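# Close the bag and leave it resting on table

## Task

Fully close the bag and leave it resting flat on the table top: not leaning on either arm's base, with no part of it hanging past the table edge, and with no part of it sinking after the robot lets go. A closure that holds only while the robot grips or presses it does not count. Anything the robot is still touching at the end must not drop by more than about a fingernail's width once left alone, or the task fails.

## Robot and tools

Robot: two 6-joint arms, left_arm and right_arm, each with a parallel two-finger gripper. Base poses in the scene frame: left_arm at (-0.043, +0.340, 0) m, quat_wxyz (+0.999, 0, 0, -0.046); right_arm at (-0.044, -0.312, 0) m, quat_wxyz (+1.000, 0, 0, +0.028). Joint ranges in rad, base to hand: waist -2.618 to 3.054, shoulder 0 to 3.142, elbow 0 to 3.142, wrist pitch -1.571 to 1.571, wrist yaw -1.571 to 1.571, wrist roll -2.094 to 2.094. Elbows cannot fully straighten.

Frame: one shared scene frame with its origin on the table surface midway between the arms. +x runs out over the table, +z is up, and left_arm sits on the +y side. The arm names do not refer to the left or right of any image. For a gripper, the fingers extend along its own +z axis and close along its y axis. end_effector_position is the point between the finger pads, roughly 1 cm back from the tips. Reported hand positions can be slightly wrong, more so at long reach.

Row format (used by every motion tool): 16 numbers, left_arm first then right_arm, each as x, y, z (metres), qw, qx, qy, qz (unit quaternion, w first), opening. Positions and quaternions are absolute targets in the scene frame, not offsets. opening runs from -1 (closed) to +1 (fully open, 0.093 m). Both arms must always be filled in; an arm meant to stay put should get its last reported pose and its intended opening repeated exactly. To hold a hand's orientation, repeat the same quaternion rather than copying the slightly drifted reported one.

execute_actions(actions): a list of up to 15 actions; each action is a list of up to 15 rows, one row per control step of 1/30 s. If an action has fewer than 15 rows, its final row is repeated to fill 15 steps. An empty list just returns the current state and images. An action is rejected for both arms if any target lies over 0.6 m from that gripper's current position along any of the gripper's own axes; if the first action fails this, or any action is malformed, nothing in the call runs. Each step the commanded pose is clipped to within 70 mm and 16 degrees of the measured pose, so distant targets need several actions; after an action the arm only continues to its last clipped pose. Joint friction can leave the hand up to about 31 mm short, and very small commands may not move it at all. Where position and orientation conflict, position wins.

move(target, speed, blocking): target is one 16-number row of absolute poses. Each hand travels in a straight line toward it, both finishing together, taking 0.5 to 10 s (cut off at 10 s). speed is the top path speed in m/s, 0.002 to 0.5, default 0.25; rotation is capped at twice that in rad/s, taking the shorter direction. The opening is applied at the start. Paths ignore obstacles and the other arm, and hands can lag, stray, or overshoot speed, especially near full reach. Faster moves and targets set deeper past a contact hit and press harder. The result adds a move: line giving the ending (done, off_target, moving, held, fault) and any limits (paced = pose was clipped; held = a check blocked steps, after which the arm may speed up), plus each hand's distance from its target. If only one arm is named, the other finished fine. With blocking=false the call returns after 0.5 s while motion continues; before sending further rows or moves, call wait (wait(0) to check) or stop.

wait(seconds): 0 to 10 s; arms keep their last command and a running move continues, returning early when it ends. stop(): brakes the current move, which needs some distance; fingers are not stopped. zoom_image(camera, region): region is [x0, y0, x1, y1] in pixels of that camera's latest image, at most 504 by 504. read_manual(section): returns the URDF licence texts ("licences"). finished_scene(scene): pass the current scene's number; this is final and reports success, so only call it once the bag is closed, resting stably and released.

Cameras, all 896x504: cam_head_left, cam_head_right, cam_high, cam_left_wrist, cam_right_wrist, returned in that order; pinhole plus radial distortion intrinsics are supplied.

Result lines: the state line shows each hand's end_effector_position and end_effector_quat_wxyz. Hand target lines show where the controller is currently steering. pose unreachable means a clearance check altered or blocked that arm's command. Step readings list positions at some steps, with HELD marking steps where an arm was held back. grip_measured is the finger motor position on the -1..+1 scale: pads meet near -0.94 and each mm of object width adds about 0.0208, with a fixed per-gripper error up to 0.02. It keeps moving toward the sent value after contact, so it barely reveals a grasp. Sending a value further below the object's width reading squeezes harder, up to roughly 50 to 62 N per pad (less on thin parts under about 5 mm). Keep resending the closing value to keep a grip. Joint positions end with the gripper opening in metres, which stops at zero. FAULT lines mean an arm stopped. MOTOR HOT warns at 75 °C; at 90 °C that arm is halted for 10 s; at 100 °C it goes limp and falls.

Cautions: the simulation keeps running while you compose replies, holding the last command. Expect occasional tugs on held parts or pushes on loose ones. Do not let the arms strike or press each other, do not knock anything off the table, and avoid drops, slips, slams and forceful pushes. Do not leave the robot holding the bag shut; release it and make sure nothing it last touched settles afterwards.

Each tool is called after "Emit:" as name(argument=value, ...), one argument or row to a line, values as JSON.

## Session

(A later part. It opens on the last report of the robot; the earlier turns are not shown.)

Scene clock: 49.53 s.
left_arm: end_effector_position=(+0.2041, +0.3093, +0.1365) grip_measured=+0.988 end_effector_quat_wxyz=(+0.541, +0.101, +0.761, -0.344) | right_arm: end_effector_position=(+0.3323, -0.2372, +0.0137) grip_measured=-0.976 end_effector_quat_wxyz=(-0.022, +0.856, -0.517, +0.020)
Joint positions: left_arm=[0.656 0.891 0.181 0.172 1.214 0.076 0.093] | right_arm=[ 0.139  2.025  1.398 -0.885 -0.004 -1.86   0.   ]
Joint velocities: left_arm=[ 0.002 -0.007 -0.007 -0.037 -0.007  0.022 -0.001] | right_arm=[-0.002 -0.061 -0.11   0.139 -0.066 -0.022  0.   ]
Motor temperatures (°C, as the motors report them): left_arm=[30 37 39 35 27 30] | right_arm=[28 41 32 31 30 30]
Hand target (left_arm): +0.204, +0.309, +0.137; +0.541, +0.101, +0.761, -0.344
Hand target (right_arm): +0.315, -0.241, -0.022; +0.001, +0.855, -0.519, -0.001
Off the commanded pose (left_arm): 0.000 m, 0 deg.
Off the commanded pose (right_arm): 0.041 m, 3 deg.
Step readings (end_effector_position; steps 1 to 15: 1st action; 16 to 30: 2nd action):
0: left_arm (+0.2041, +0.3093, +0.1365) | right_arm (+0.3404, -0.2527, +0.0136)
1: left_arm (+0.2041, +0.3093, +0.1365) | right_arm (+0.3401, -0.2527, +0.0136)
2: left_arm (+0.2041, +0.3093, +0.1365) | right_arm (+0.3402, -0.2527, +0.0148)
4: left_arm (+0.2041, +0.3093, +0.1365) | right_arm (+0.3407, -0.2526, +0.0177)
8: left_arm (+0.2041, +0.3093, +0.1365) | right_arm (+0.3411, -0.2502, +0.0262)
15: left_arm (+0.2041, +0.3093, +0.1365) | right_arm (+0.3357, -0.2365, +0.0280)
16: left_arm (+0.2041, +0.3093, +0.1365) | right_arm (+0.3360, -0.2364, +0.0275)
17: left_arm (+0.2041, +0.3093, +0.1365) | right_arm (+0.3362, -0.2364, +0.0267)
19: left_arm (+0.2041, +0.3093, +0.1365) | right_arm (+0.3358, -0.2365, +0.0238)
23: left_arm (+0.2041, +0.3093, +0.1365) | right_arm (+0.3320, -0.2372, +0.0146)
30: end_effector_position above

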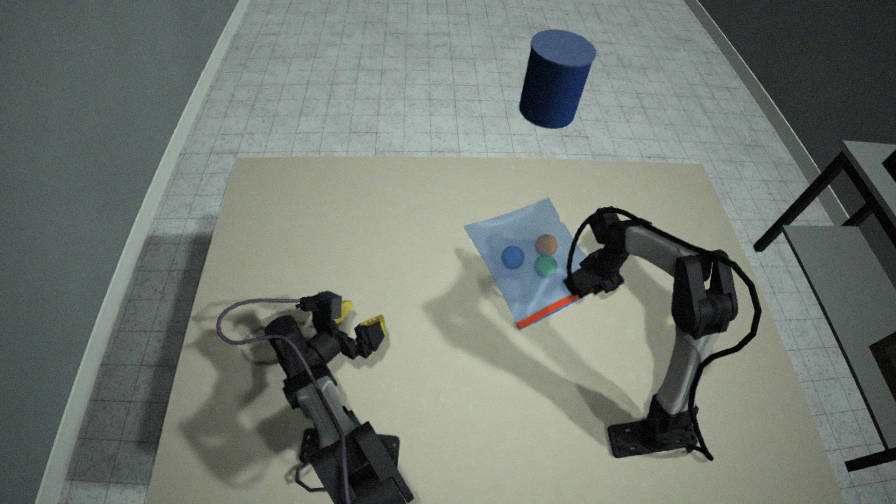

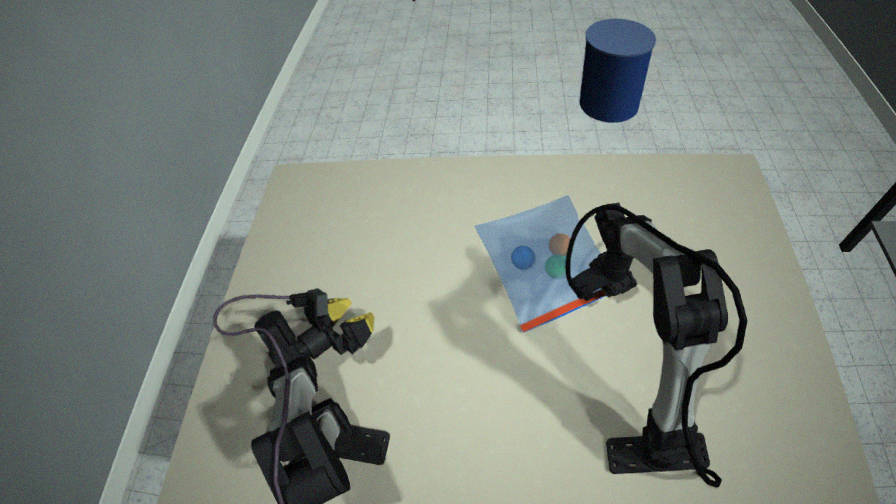

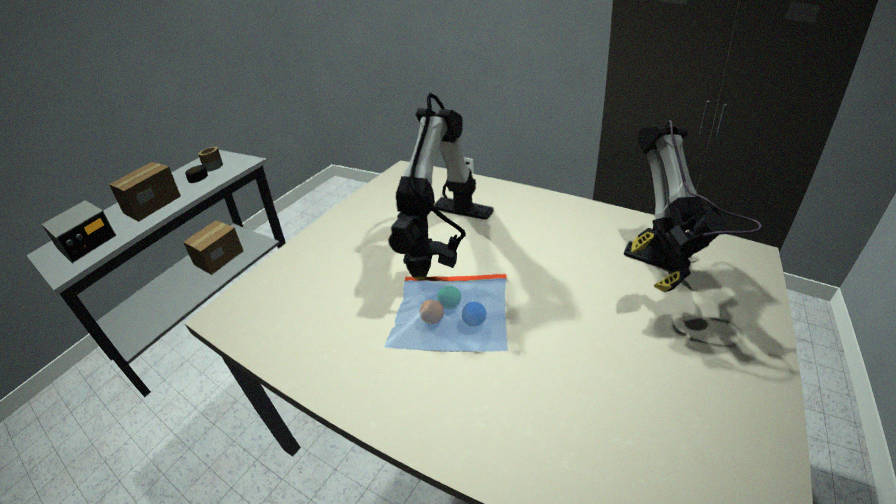

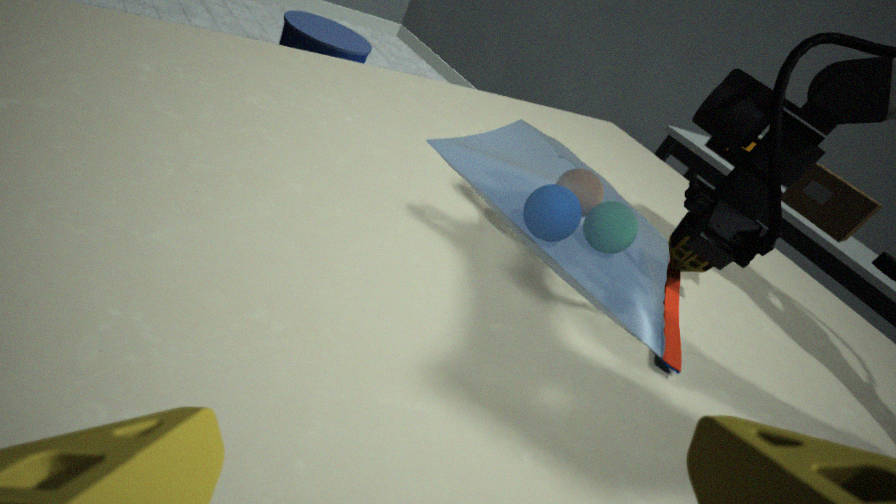

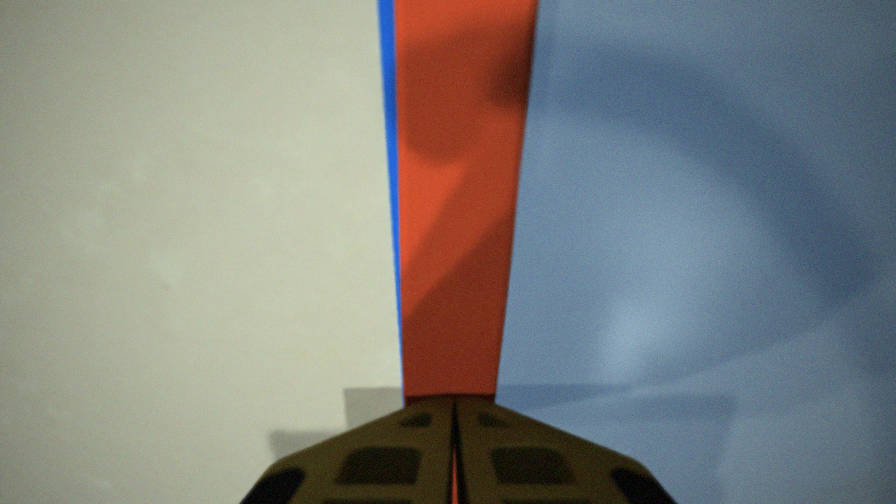

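Emit:
execute_actions(
  actions=[
    [[0.2041,0.3093,0.1365,0.541,0.101,0.761,-0.344,1,0.3214,-0.2392,-0.014,0,-0.855,0.519,0,-1],[0.2041,0.3093,0.1365,0.541,0.101,0.761,-0.344,1,0.3249,-0.2386,-0.003,0,-0.855,0.519,0,-1],[0.2041,0.3093,0.1365,0.541,0.101,0.761,-0.344,1,0.3283,-0.238,0.008,0,-0.855,0.519,0,-1],[0.2041,0.3093,0.1365,0.541,0.101,0.761,-0.344,1,0.3307,-0.2376,0.018,0,-0.855,0.519,0,-1],[0.2041,0.3093,0.1365,0.541,0.101,0.761,-0.344,1,0.3297,-0.2356,0.025,0,-0.855,0.519,0,-1],[0.2041,0.3093,0.1365,0.541,0.101,0.761,-0.344,1,0.3283,-0.2327,0.03,0,-0.855,0.519,0,-1],[0.2041,0.3093,0.1365,0.541,0.101,0.761,-0.344,1,0.3267,-0.2296,0.033,0,-0.855,0.519,0,-1],[0.2041,0.3093,0.1365,0.541,0.101,0.761,-0.344,1,0.3252,-0.2266,0.034,0,-0.855,0.519,0,-1],[0.2041,0.3093,0.1365,0.541,0.101,0.761,-0.344,1,0.3239,-0.224,0.034,0,-0.855,0.519,0,-1],[0.2041,0.3093,0.1365,0.541,0.101,0.761,-0.344,1,0.3231,-0.2223,0.033,0,-0.855,0.519,0,-1],[0.2041,0.3093,0.1365,0.541,0.101,0.761,-0.344,1,0.3229,-0.2223,0.03,0,-0.855,0.519,0,-1],[0.2041,0.3093,0.1365,0.541,0.101,0.761,-0.344,1,0.3227,-0.2224,0.026,0,-0.855,0.519,0,-1],[0.2041,0.3093,0.1365,0.541,0.101,0.761,-0.344,1,0.3226,-0.2224,0.022,0,-0.855,0.519,0,-1],[0.2041,0.3093,0.1365,0.541,0.101,0.761,-0.344,1,0.3224,-0.2225,0.019,0,-0.855,0.519,0,-1],[0.2041,0.3093,0.1365,0.541,0.101,0.761,-0.344,1,0.3222,-0.2225,0.016,0,-0.855,0.519,0,-1]],
    [[0.2041,0.3093,0.1365,0.541,0.101,0.761,-0.344,1,0.322,-0.2226,0.013,0,-0.855,0.519,0,-1],[0.2041,0.3093,0.1365,0.541,0.101,0.761,-0.344,1,0.3218,-0.2226,0.01,0,-0.855,0.519,0,-1],[0.2041,0.3093,0.1365,0.541,0.101,0.761,-0.344,1,0.3217,-0.2227,0.007,0,-0.855,0.519,0,-1],[0.2041,0.3093,0.1365,0.541,0.101,0.761,-0.344,1,0.3215,-0.2227,0.004,0,-0.855,0.519,0,-1],[0.2041,0.3093,0.1365,0.541,0.101,0.761,-0.344,1,0.3201,-0.223,0.0008,0,-0.855,0.519,0,-1],[0.2041,0.3093,0.1365,0.541,0.101,0.761,-0.344,1,0.3187,-0.2234,-0.0024,0,-0.855,0.519,0,-1],[0.2041,0.3093,0.1365,0.541,0.101,0.761,-0.344,1,0.3173,-0.2237,-0.0057,0,-0.855,0.519,0,-1],[0.2041,0.3093,0.1365,0.541,0.101,0.761,-0.344,1,0.3159,-0.2241,-0.0089,0,-0.855,0.519,0,-1],[0.2041,0.3093,0.1365,0.541,0.101,0.761,-0.344,1,0.3145,-0.2244,-0.0121,0,-0.855,0.519,0,-1],[0.2041,0.3093,0.1365,0.541,0.101,0.761,-0.344,1,0.3131,-0.2248,-0.0153,0,-0.855,0.519,0,-1],[0.2041,0.3093,0.1365,0.541,0.101,0.761,-0.344,1,0.3117,-0.2251,-0.0186,0,-0.855,0.519,0,-1],[0.2041,0.3093,0.1365,0.541,0.101,0.761,-0.344,1,0.3103,-0.2255,-0.0218,0,-0.855,0.519,0,-1],[0.2041,0.3093,0.1365,0.541,0.101,0.761,-0.344,1,0.3089,-0.2258,-0.025,0,-0.855,0.519,0,-1]],
  ],
)

Scene clock: 56.13 s.
left_arm: end_effector_position=(+0.2041, +0.3093, +0.1365) grip_measured=+0.988 end_effector_quat_wxyz=(+0.541, +0.101, +0.761, -0.344) | right_arm: end_effector_position=(+0.3236, -0.2226, +0.0135) grip_measured=-0.976 end_effector_quat_wxyz=(-0.022, +0.856, -0.517, +0.020)
Joint positions: left_arm=[0.656 0.891 0.181 0.172 1.214 0.076 0.093] | right_arm=[ 0.181  2.007  1.371 -0.875 -0.004 -1.817  0.   ]
Joint velocities: left_arm=[ 0.007 -0.007 -0.017 -0.022 -0.066 -0.007  0.001] | right_arm=[ 0.007 -0.081 -0.11   0.242 -0.095  0.037  0.   ]
Motor temperatures (°C, as the motors report them): left_arm=[30 37 39 35 27 30] | right_arm=[28 41 32 31 30 30]
Hand target (left_arm): +0.204, +0.309, +0.137; +0.541, +0.101, +0.761, -0.344
Hand target (right_arm): +0.306, -0.227, -0.022; +0.001, +0.855, -0.519, -0.001
Off the commanded pose (left_arm): 0.000 m, 0 deg.
Off the commanded pose (right_arm): 0.041 m, 3 deg.
Step readings (end_effector_position; steps 1 to 15: 1st action; 16 to 30: 2nd action):
0: left_arm (+0.2041, +0.3093, +0.1365) | right_arm (+0.3325, -0.2371, +0.0135)
1: left_arm (+0.2041, +0.3093, +0.1365) | right_arm (+0.3322, -0.2372, +0.0135)
2: left_arm (+0.2041, +0.3093, +0.1365) | right_arm (+0.3322, -0.2372, +0.0147)
4: left_arm (+0.2041, +0.3093, +0.1365) | right_arm (+0.3328, -0.2371, +0.0176)
8: left_arm (+0.2041, +0.3093, +0.1365) | right_arm (+0.3329, -0.2347, +0.0260)
15: left_arm (+0.2041, +0.3093, +0.1365) | right_arm (+0.3266, -0.2219, +0.0274)
16: left_arm (+0.2041, +0.3093, +0.1365) | right_arm (+0.3270, -0.2218, +0.0270)
17: left_arm (+0.2041, +0.3093, +0.1365) | right_arm (+0.3273, -0.2217, +0.0262)
19: left_arm (+0.2041, +0.3093, +0.1365) | right_arm (+0.3269, -0.2218, +0.0233)
23: left_arm (+0.2041, +0.3093, +0.1365) | right_arm (+0.3235, -0.2227, +0.0146)
30: end_effector_position above

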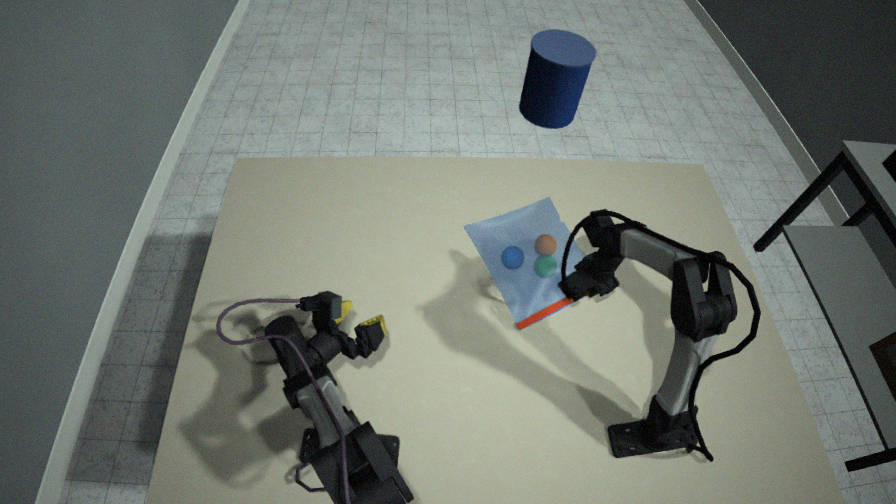

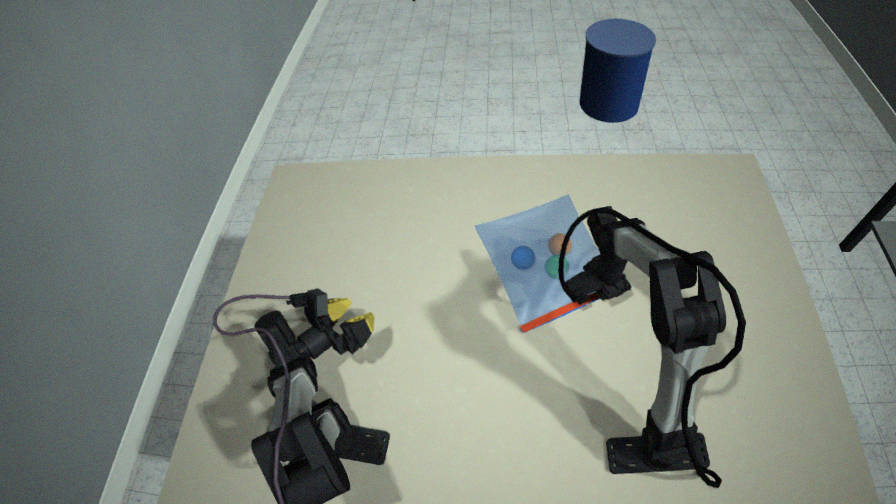

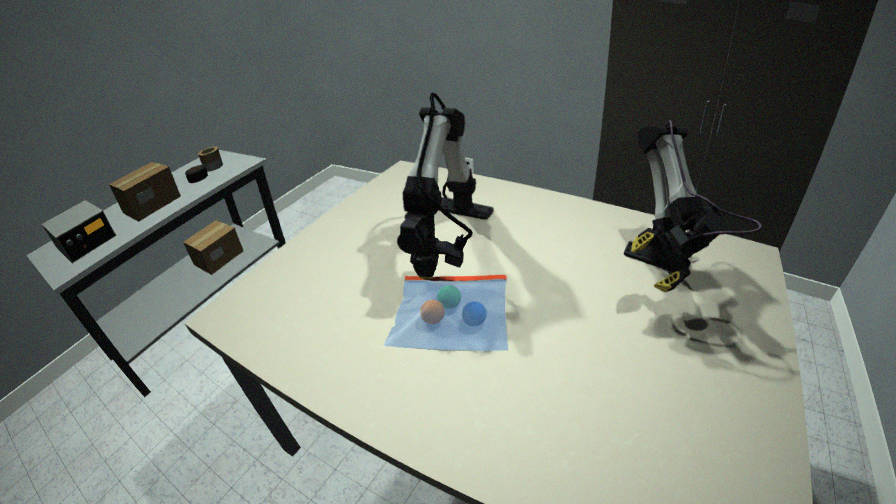

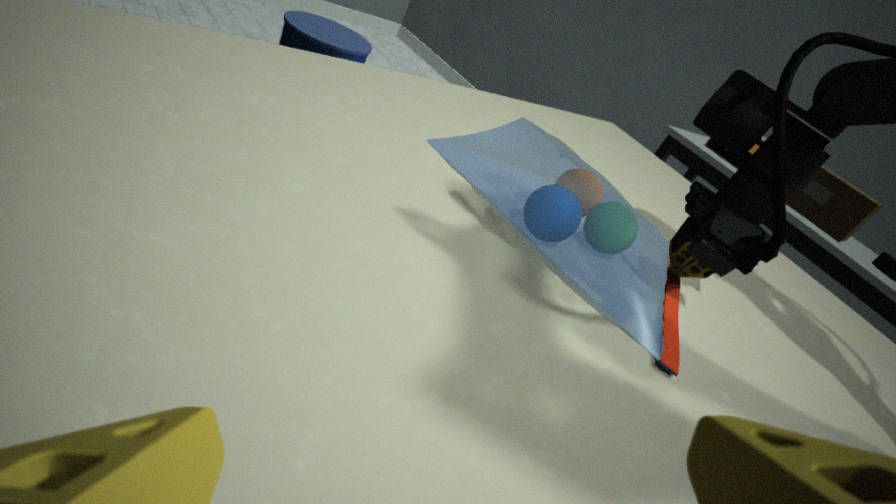

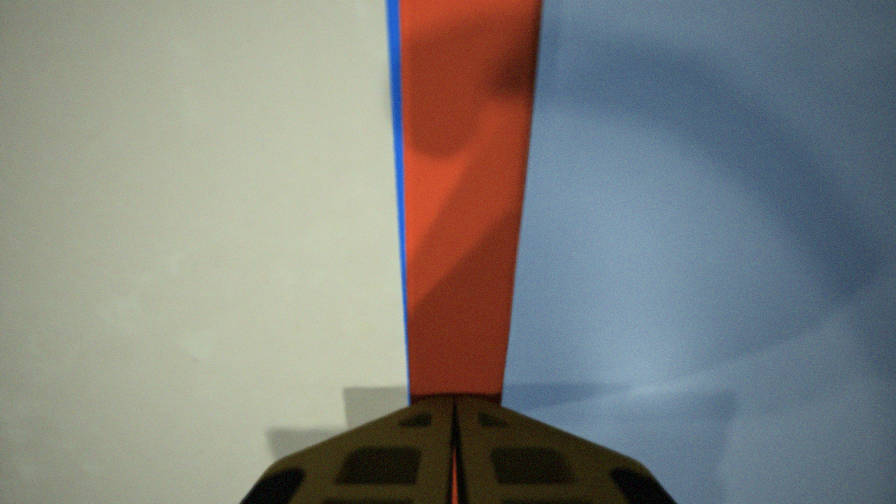

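Emit:
zoom_image(
  camera="cam_right_wrist",
  region=[360, 280, 540, 440],
)

Emit:
execute_actions(
  actions=[],
)

Emit:
zoom_image(
  camera="cam_right_wrist",
  region=[360, 280, 540, 440],
)

Region (360, 280, 540, 440) of cam_right_wrist's 896x504 image, scaled by 2.800, with more detail than that image has.

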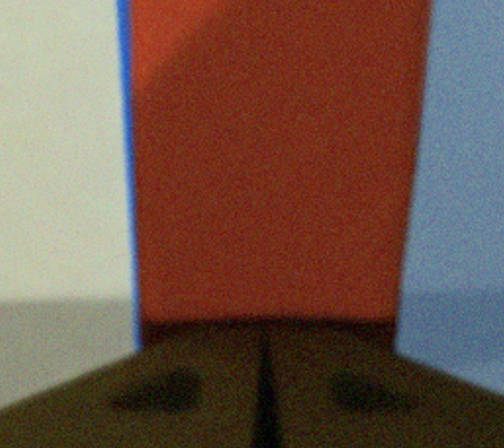

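Scene clock: 56.80 s.
left_arm: end_effector_position=(+0.2041, +0.3093, +0.1365) grip_measured=+0.988 end_effector_quat_wxyz=(+0.541, +0.101, +0.761, -0.344) | right_arm: end_effector_position=(+0.3238, -0.2226, +0.0134) grip_measured=-0.976 end_effector_quat_wxyz=(-0.024, +0.856, -0.517, +0.022)
Joint positions: left_arm=[0.656 0.891 0.181 0.172 1.214 0.076 0.093] | right_arm=[ 0.181  2.003  1.364 -0.867 -0.004 -1.817  0.   ]
Joint velocities: left_arm=[-0.002  0.002 -0.002 -0.022  0.007 -0.051 -0.   ] | right_arm=[-0.002 -0.002  0.007 -0.066  0.022 -0.007  0.   ]
Motor temperatures (°C, as the motors report them): left_arm=[30 37 40 35 27 30] | right_arm=[28 41 32 31 30 30]
Hand target (left_arm): +0.204, +0.309, +0.137; +0.541, +0.101, +0.761, -0.344
Hand target (right_arm): +0.306, -0.227, -0.022; +0.001, +0.855, -0.519, -0.002
Off the commanded pose (left_arm): 0.000 m, 0 deg.
Off the commanded pose (right_arm): 0.041 m, 4 deg.

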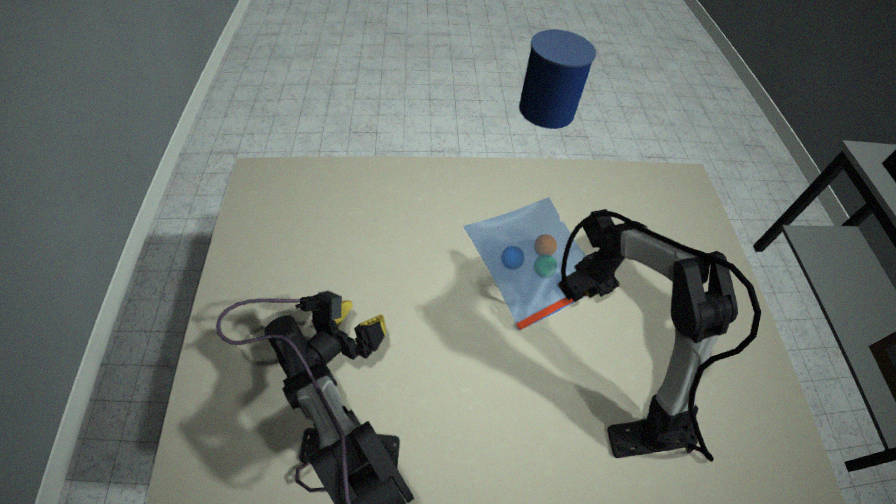

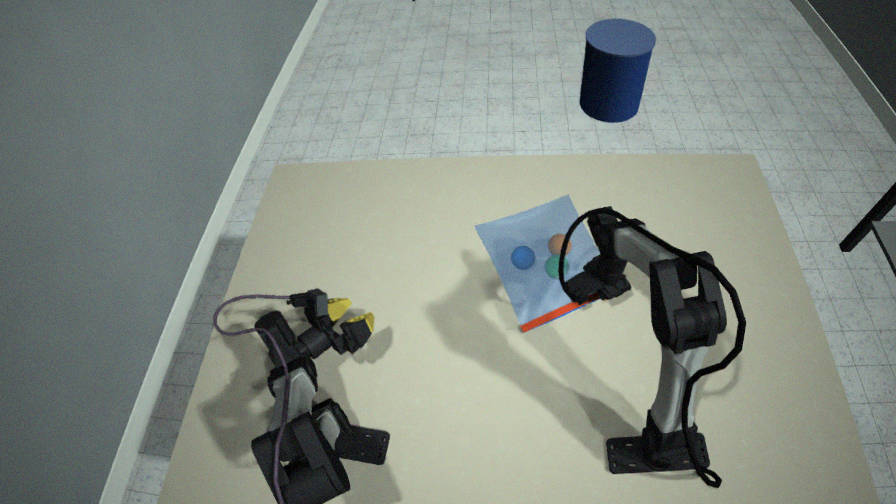

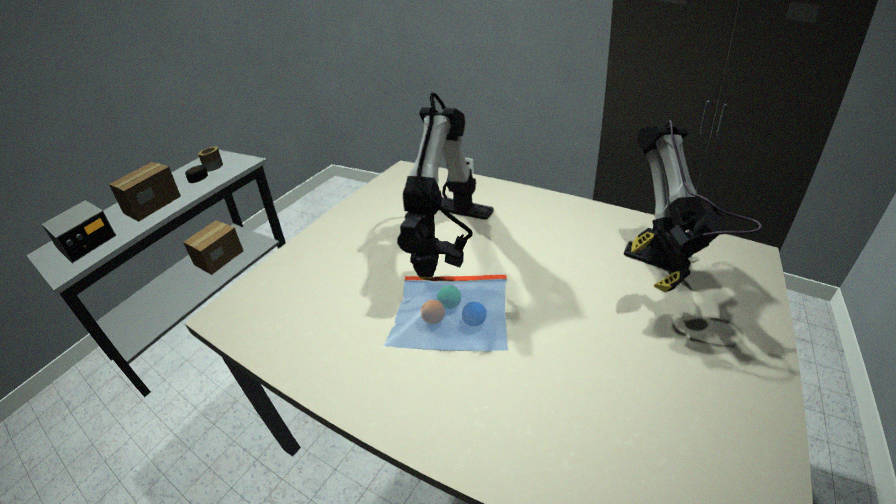

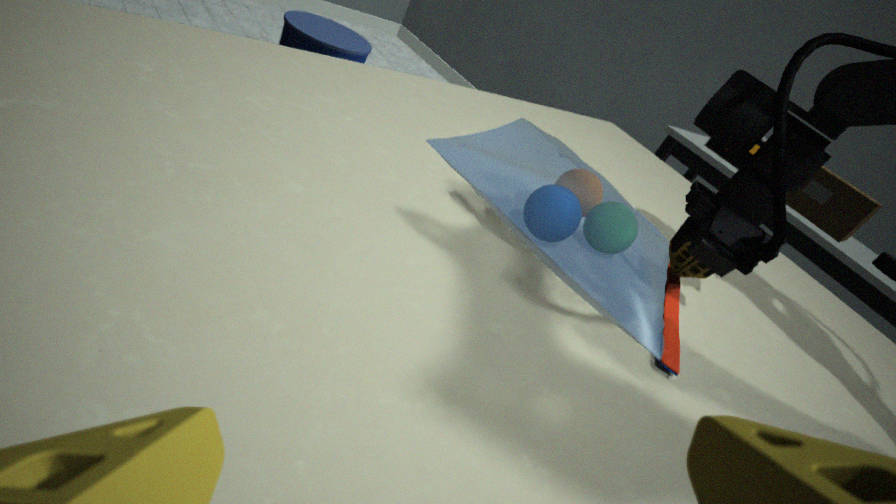

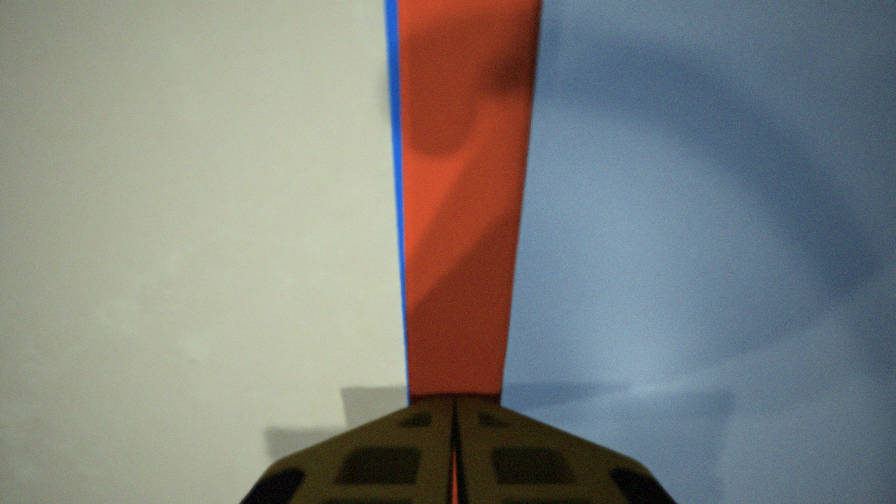

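Region (360, 280, 540, 440) of cam_right_wrist's 896x504 image, scaled by 2.800, with more detail than that image has.

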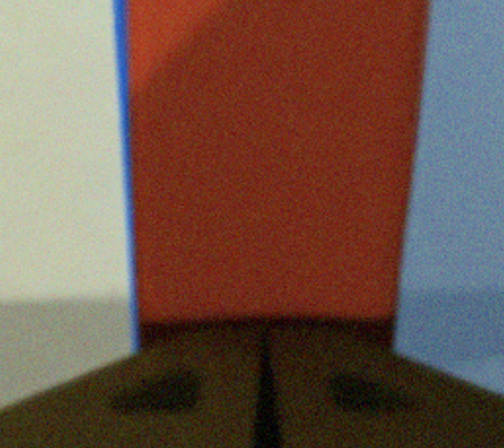

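Emit:
execute_actions(
  actions=[
    [[0.2041,0.3093,0.1365,0.541,0.101,0.761,-0.344,1,0.3127,-0.225,-0.014,0,-0.855,0.519,0,-1],[0.2041,0.3093,0.1365,0.541,0.101,0.761,-0.344,1,0.3162,-0.2242,-0.003,0,-0.855,0.519,0,-1],[0.2041,0.3093,0.1365,0.541,0.101,0.761,-0.344,1,0.3196,-0.2235,0.008,0,-0.855,0.519,0,-1],[0.2041,0.3093,0.1365,0.541,0.101,0.761,-0.344,1,0.322,-0.223,0.018,0,-0.855,0.519,0,-1],[0.2041,0.3093,0.1365,0.541,0.101,0.761,-0.344,1,0.3211,-0.2209,0.025,0,-0.855,0.519,0,-1],[0.2041,0.3093,0.1365,0.541,0.101,0.761,-0.344,1,0.3199,-0.2178,0.03,0,-0.855,0.519,0,-1],[0.2041,0.3093,0.1365,0.541,0.101,0.761,-0.344,1,0.3185,-0.2146,0.033,0,-0.855,0.519,0,-1],[0.2041,0.3093,0.1365,0.541,0.101,0.761,-0.344,1,0.3172,-0.2113,0.034,0,-0.855,0.519,0,-1],[0.2041,0.3093,0.1365,0.541,0.101,0.761,-0.344,1,0.316,-0.2086,0.034,0,-0.855,0.519,0,-1],[0.2041,0.3093,0.1365,0.541,0.101,0.761,-0.344,1,0.3153,-0.2068,0.033,0,-0.855,0.519,0,-1],[0.2041,0.3093,0.1365,0.541,0.101,0.761,-0.344,1,0.3151,-0.2068,0.03,0,-0.855,0.519,0,-1],[0.2041,0.3093,0.1365,0.541,0.101,0.761,-0.344,1,0.3149,-0.2069,0.026,0,-0.855,0.519,0,-1],[0.2041,0.3093,0.1365,0.541,0.101,0.761,-0.344,1,0.3148,-0.207,0.022,0,-0.855,0.519,0,-1],[0.2041,0.3093,0.1365,0.541,0.101,0.761,-0.344,1,0.3146,-0.207,0.019,0,-0.855,0.519,0,-1],[0.2041,0.3093,0.1365,0.541,0.101,0.761,-0.344,1,0.3144,-0.2071,0.016,0,-0.855,0.519,0,-1]],
    [[0.2041,0.3093,0.1365,0.541,0.101,0.761,-0.344,1,0.3142,-0.2071,0.013,0,-0.855,0.519,0,-1],[0.2041,0.3093,0.1365,0.541,0.101,0.761,-0.344,1,0.314,-0.2072,0.01,0,-0.855,0.519,0,-1],[0.2041,0.3093,0.1365,0.541,0.101,0.761,-0.344,1,0.3139,-0.2072,0.007,0,-0.855,0.519,0,-1],[0.2041,0.3093,0.1365,0.541,0.101,0.761,-0.344,1,0.3137,-0.2073,0.004,0,-0.855,0.519,0,-1],[0.2041,0.3093,0.1365,0.541,0.101,0.761,-0.344,1,0.3121,-0.2078,0.0008,0,-0.855,0.519,0,-1],[0.2041,0.3093,0.1365,0.541,0.101,0.761,-0.344,1,0.3105,-0.2082,-0.0024,0,-0.855,0.519,0,-1],[0.2041,0.3093,0.1365,0.541,0.101,0.761,-0.344,1,0.3089,-0.2087,-0.0057,0,-0.855,0.519,0,-1],[0.2041,0.3093,0.1365,0.541,0.101,0.761,-0.344,1,0.3073,-0.2092,-0.0089,0,-0.855,0.519,0,-1],[0.2041,0.3093,0.1365,0.541,0.101,0.761,-0.344,1,0.3057,-0.2096,-0.0121,0,-0.855,0.519,0,-1],[0.2041,0.3093,0.1365,0.541,0.101,0.761,-0.344,1,0.3041,-0.2101,-0.0153,0,-0.855,0.519,0,-1],[0.2041,0.3093,0.1365,0.541,0.101,0.761,-0.344,1,0.3025,-0.2106,-0.0186,0,-0.855,0.519,0,-1],[0.2041,0.3093,0.1365,0.541,0.101,0.761,-0.344,1,0.3009,-0.211,-0.0218,0,-0.855,0.519,0,-1],[0.2041,0.3093,0.1365,0.541,0.101,0.761,-0.344,1,0.2993,-0.2115,-0.025,0,-0.855,0.519,0,-1]],
  ],
)

Emit:
zoom_image(
  camera="cam_right_wrist",
  region=[360, 280, 540, 440],
)

Scene clock: 63.63 s.
left_arm: end_effector_position=(+0.2041, +0.3093, +0.1365) grip_measured=+0.988 end_effector_quat_wxyz=(+0.541, +0.101, +0.761, -0.344) | right_arm: end_effector_position=(+0.3162, -0.2068, +0.0134) grip_measured=-0.976 end_effector_quat_wxyz=(-0.026, +0.856, -0.517, +0.021)
Joint positions: left_arm=[0.656 0.891 0.181 0.172 1.214 0.076 0.093] | right_arm=[ 0.227  1.99   1.344 -0.858 -0.004 -1.772  0.   ]
Joint velocities: left_arm=[-0.017  0.002 -0.002 -0.022 -0.007  0.037  0.001] | right_arm=[-0.022 -0.085 -0.129  0.183 -0.022  0.037  0.   ]
Motor temperatures (°C, as the motors report them): left_arm=[30 37 40 35 27 30] | right_arm=[28 41 31 31 30 30]
Hand target (left_arm): +0.204, +0.309, +0.137; +0.541, +0.101, +0.761, -0.344
Hand target (right_arm): +0.297, -0.212, -0.022; +0.001, +0.855, -0.519, -0.001
Off the commanded pose (left_arm): 0.000 m, 0 deg.
Off the commanded pose (right_arm): 0.042 m, 4 deg.
Step readings (end_effector_position; steps 1 to 15: 1st action; 16 to 30: 2nd action):
0: left_arm (+0.2041, +0.3093, +0.1365) | right_arm (+0.3238, -0.2226, +0.0134)
1: left_arm (+0.2041, +0.3093, +0.1365) | right_arm (+0.3235, -0.2227, +0.0134)
2: left_arm (+0.2041, +0.3093, +0.1365) | right_arm (+0.3236, -0.2226, +0.0146)
4: left_arm (+0.2041, +0.3093, +0.1365) | right_arm (+0.3242, -0.2225, +0.0176)
8: left_arm (+0.2041, +0.3093, +0.1365) | right_arm (+0.3246, -0.2197, +0.0265)
15: left_arm (+0.2041, +0.3093, +0.1365) | right_arm (+0.3186, -0.2061, +0.0288)
16: left_arm (+0.2041, +0.3093, +0.1365) | right_arm (+0.3192, -0.2059, +0.0288)
17: left_arm (+0.2041, +0.3093, +0.1365) | right_arm (+0.3199, -0.2057, +0.0283)
19: left_arm (+0.2041, +0.3093, +0.1365) | right_arm (+0.3200, -0.2057, +0.0253)
23: left_arm (+0.2041, +0.3093, +0.1365) | right_arm (+0.3156, -0.2070, +0.0145)
30: end_effector_position above

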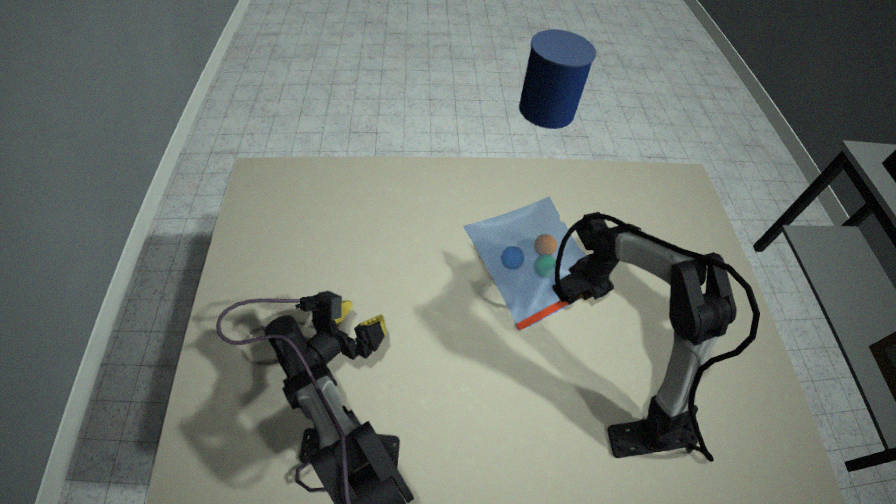

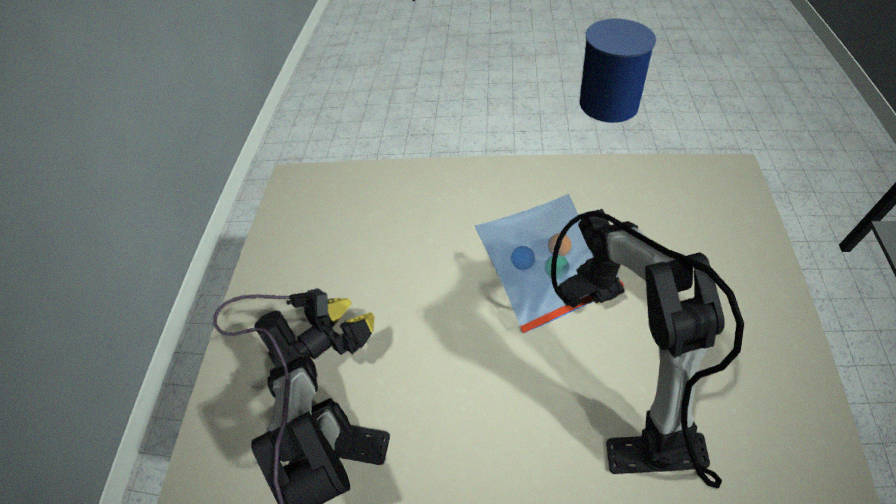

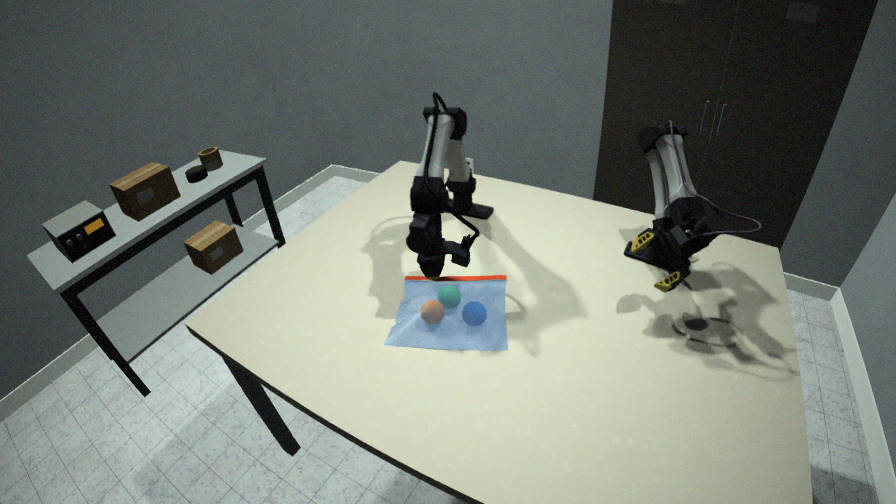

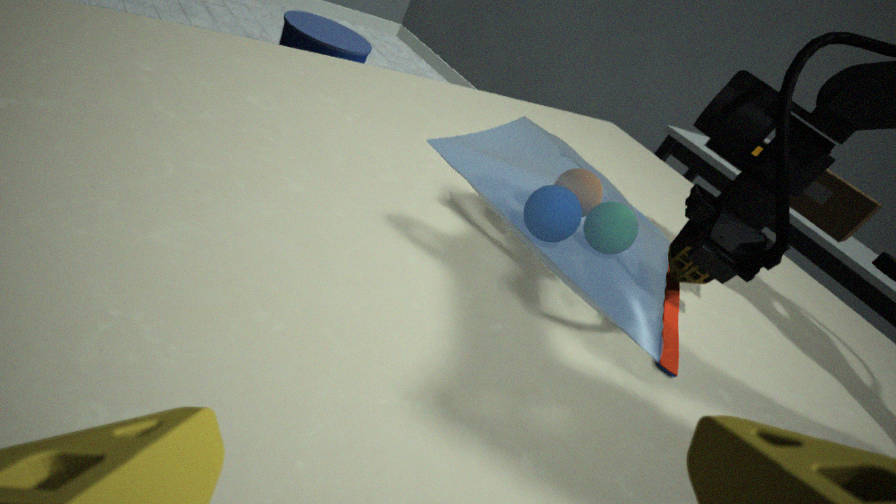

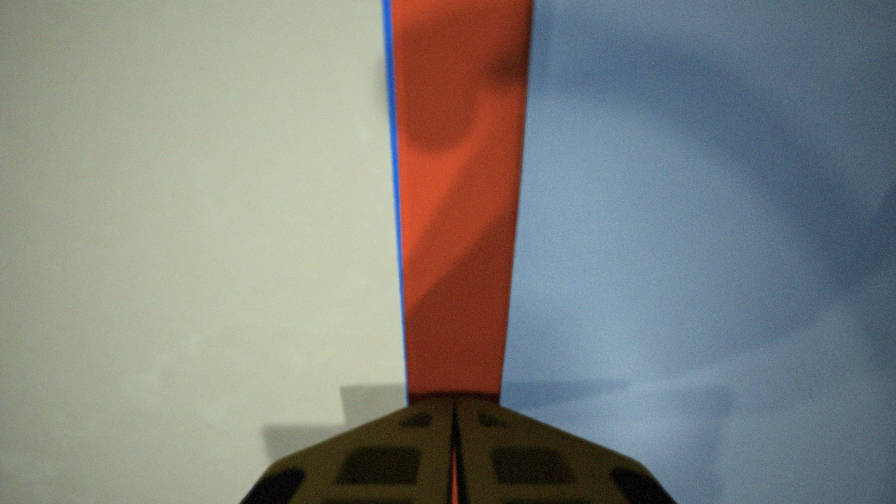

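Region (360, 280, 540, 440) of cam_right_wrist's 896x504 image, scaled by 2.800, with more detail than that image has.

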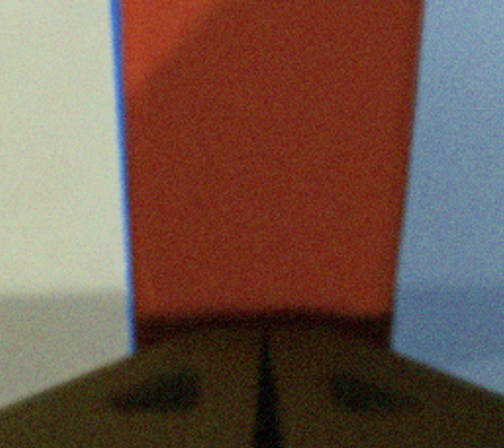

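Emit:
execute_actions(
  actions=[
    [[0.2041,0.3093,0.1365,0.541,0.101,0.761,-0.344,1,0.3037,-0.2103,-0.014,0,-0.855,0.519,0,-1],[0.2041,0.3093,0.1365,0.541,0.101,0.761,-0.344,1,0.3079,-0.2091,-0.003,0,-0.855,0.519,0,-1],[0.2041,0.3093,0.1365,0.541,0.101,0.761,-0.344,1,0.3118,-0.2081,0.008,0,-0.855,0.519,0,-1],[0.2041,0.3093,0.1365,0.541,0.101,0.761,-0.344,1,0.3146,-0.2073,0.018,0,-0.855,0.519,0,-1],[0.2041,0.3093,0.1365,0.541,0.101,0.761,-0.344,1,0.3136,-0.2052,0.025,0,-0.855,0.519,0,-1],[0.2041,0.3093,0.1365,0.541,0.101,0.761,-0.344,1,0.3122,-0.2021,0.03,0,-0.855,0.519,0,-1],[0.2041,0.3093,0.1365,0.541,0.101,0.761,-0.344,1,0.3108,-0.1988,0.033,0,-0.855,0.519,0,-1],[0.2041,0.3093,0.1365,0.541,0.101,0.761,-0.344,1,0.3093,-0.1955,0.034,0,-0.855,0.519,0,-1],[0.2041,0.3093,0.1365,0.541,0.101,0.761,-0.344,1,0.308,-0.1927,0.034,0,-0.855,0.519,0,-1],[0.2041,0.3093,0.1365,0.541,0.101,0.761,-0.344,1,0.3072,-0.1909,0.033,0,-0.855,0.519,0,-1],[0.2041,0.3093,0.1365,0.541,0.101,0.761,-0.344,1,0.307,-0.191,0.03,0,-0.855,0.519,0,-1],[0.2041,0.3093,0.1365,0.541,0.101,0.761,-0.344,1,0.3068,-0.191,0.026,0,-0.855,0.519,0,-1],[0.2041,0.3093,0.1365,0.541,0.101,0.761,-0.344,1,0.3067,-0.1911,0.022,0,-0.855,0.519,0,-1],[0.2041,0.3093,0.1365,0.541,0.101,0.761,-0.344,1,0.3065,-0.1912,0.019,0,-0.855,0.519,0,-1],[0.2041,0.3093,0.1365,0.541,0.101,0.761,-0.344,1,0.3063,-0.1912,0.016,0,-0.855,0.519,0,-1]],
    [[0.2041,0.3093,0.1365,0.541,0.101,0.761,-0.344,1,0.3061,-0.1913,0.013,0,-0.855,0.519,0,-1],[0.2041,0.3093,0.1365,0.541,0.101,0.761,-0.344,1,0.306,-0.1914,0.01,0,-0.855,0.519,0,-1],[0.2041,0.3093,0.1365,0.541,0.101,0.761,-0.344,1,0.3058,-0.1914,0.007,0,-0.855,0.519,0,-1],[0.2041,0.3093,0.1365,0.541,0.101,0.761,-0.344,1,0.3056,-0.1915,0.004,0,-0.855,0.519,0,-1],[0.2041,0.3093,0.1365,0.541,0.101,0.761,-0.344,1,0.304,-0.192,0.0008,0,-0.855,0.519,0,-1],[0.2041,0.3093,0.1365,0.541,0.101,0.761,-0.344,1,0.3024,-0.1926,-0.0024,0,-0.855,0.519,0,-1],[0.2041,0.3093,0.1365,0.541,0.101,0.761,-0.344,1,0.3009,-0.1931,-0.0057,0,-0.855,0.519,0,-1],[0.2041,0.3093,0.1365,0.541,0.101,0.761,-0.344,1,0.2993,-0.1937,-0.0089,0,-0.855,0.519,0,-1],[0.2041,0.3093,0.1365,0.541,0.101,0.761,-0.344,1,0.2977,-0.1942,-0.0121,0,-0.855,0.519,0,-1],[0.2041,0.3093,0.1365,0.541,0.101,0.761,-0.344,1,0.2961,-0.1948,-0.0153,0,-0.855,0.519,0,-1],[0.2041,0.3093,0.1365,0.541,0.101,0.761,-0.344,1,0.2945,-0.1953,-0.0186,0,-0.855,0.519,0,-1],[0.2041,0.3093,0.1365,0.541,0.101,0.761,-0.344,1,0.293,-0.1959,-0.0218,0,-0.855,0.519,0,-1],[0.2041,0.3093,0.1365,0.541,0.101,0.761,-0.344,1,0.2914,-0.1964,-0.025,0,-0.855,0.519,0,-1]],
  ],
)

Emit:
zoom_image(
  camera="cam_right_wrist",
  region=[360, 280, 540, 440],
)

Scene clock: 68.87 s.
left_arm: end_effector_position=(+0.2041, +0.3093, +0.1365) grip_measured=+0.988 end_effector_quat_wxyz=(+0.541, +0.101, +0.761, -0.344) | right_arm: end_effector_position=(+0.3083, -0.1911, +0.0134) grip_measured=-0.976 end_effector_quat_wxyz=(-0.027, +0.856, -0.517, +0.021)
Joint positions: left_arm=[0.656 0.891 0.181 0.172 1.214 0.076 0.093] | right_arm=[ 0.274  1.98   1.33  -0.853 -0.003 -1.725  0.   ]
Joint velocities: left_arm=[-0.012  0.012 -0.017 -0.007 -0.066  0.022  0.   ] | right_arm=[-0.002 -0.09  -0.125  0.11  -0.022 -0.051  0.   ]
Motor temperatures (°C, as the motors report them): left_arm=[30 37 40 35 27 30] | right_arm=[28 41 31 31 30 30]
Hand target (left_arm): +0.204, +0.309, +0.137; +0.541, +0.101, +0.761, -0.344
Hand target (right_arm): +0.289, -0.198, -0.022; +0.001, +0.855, -0.519, -0.001
Off the commanded pose (left_arm): 0.000 m, 0 deg.
Off the commanded pose (right_arm): 0.042 m, 4 deg.
Step readings (end_effector_position; steps 1 to 15: 1st action; 16 to 30: 2nd action):
0: left_arm (+0.2041, +0.3093, +0.1365) | right_arm (+0.3165, -0.2067, +0.0133)
1: left_arm (+0.2041, +0.3093, +0.1365) | right_arm (+0.3162, -0.2068, +0.0133)
2: left_arm (+0.2041, +0.3093, +0.1365) | right_arm (+0.3164, -0.2068, +0.0147)
4: left_arm (+0.2041, +0.3093, +0.1365) | right_arm (+0.3169, -0.2066, +0.0174)
8: left_arm (+0.2041, +0.3093, +0.1365) | right_arm (+0.3177, -0.2037, +0.0265)
15: left_arm (+0.2041, +0.3093, +0.1365) | right_arm (+0.3108, -0.1901, +0.0292)
16: left_arm (+0.2041, +0.3093, +0.1365) | right_arm (+0.3114, -0.1899, +0.0292)
17: left_arm (+0.2041, +0.3093, +0.1365) | right_arm (+0.3119, -0.1897, +0.0286)
19: left_arm (+0.2041, +0.3093, +0.1365) | right_arm (+0.3120, -0.1897, +0.0258)
23: left_arm (+0.2041, +0.3093, +0.1365) | right_arm (+0.3075, -0.1914, +0.0144)
30: end_effector_position above

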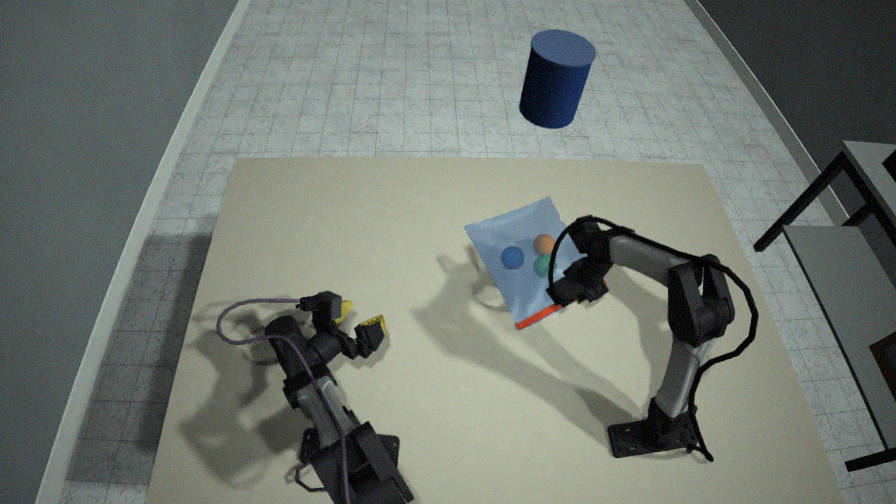

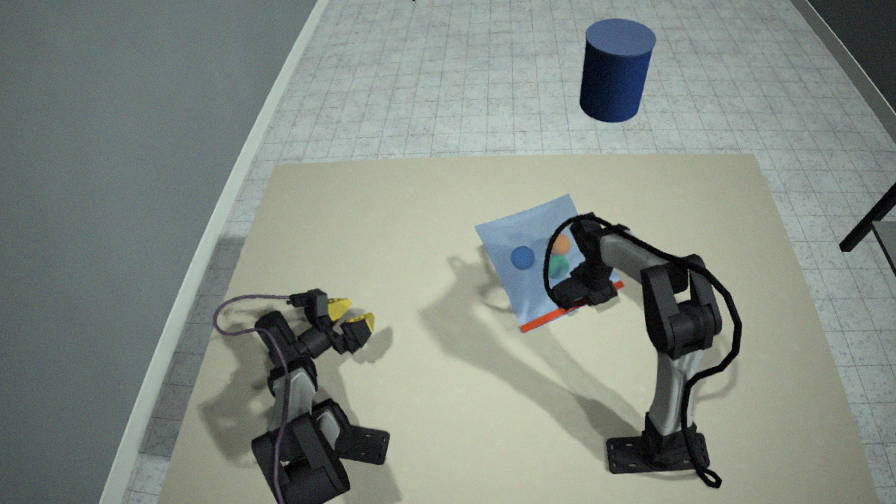

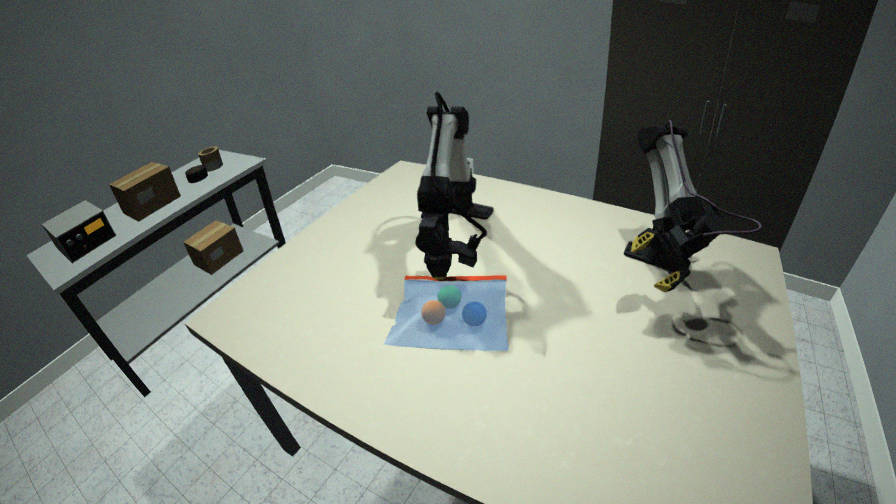

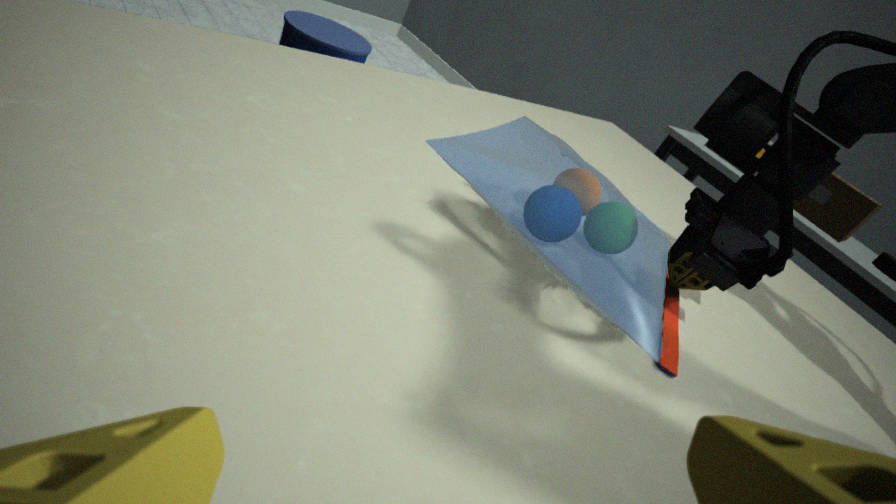

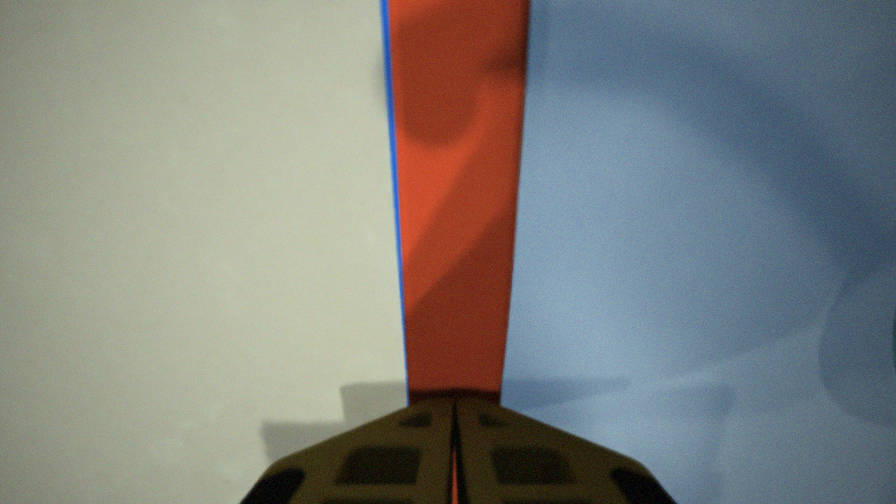

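Region (360, 280, 540, 440) of cam_right_wrist's 896x504 image, scaled by 2.800, with more detail than that image has.

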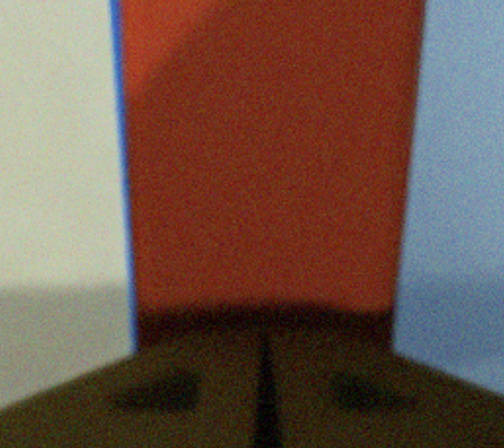

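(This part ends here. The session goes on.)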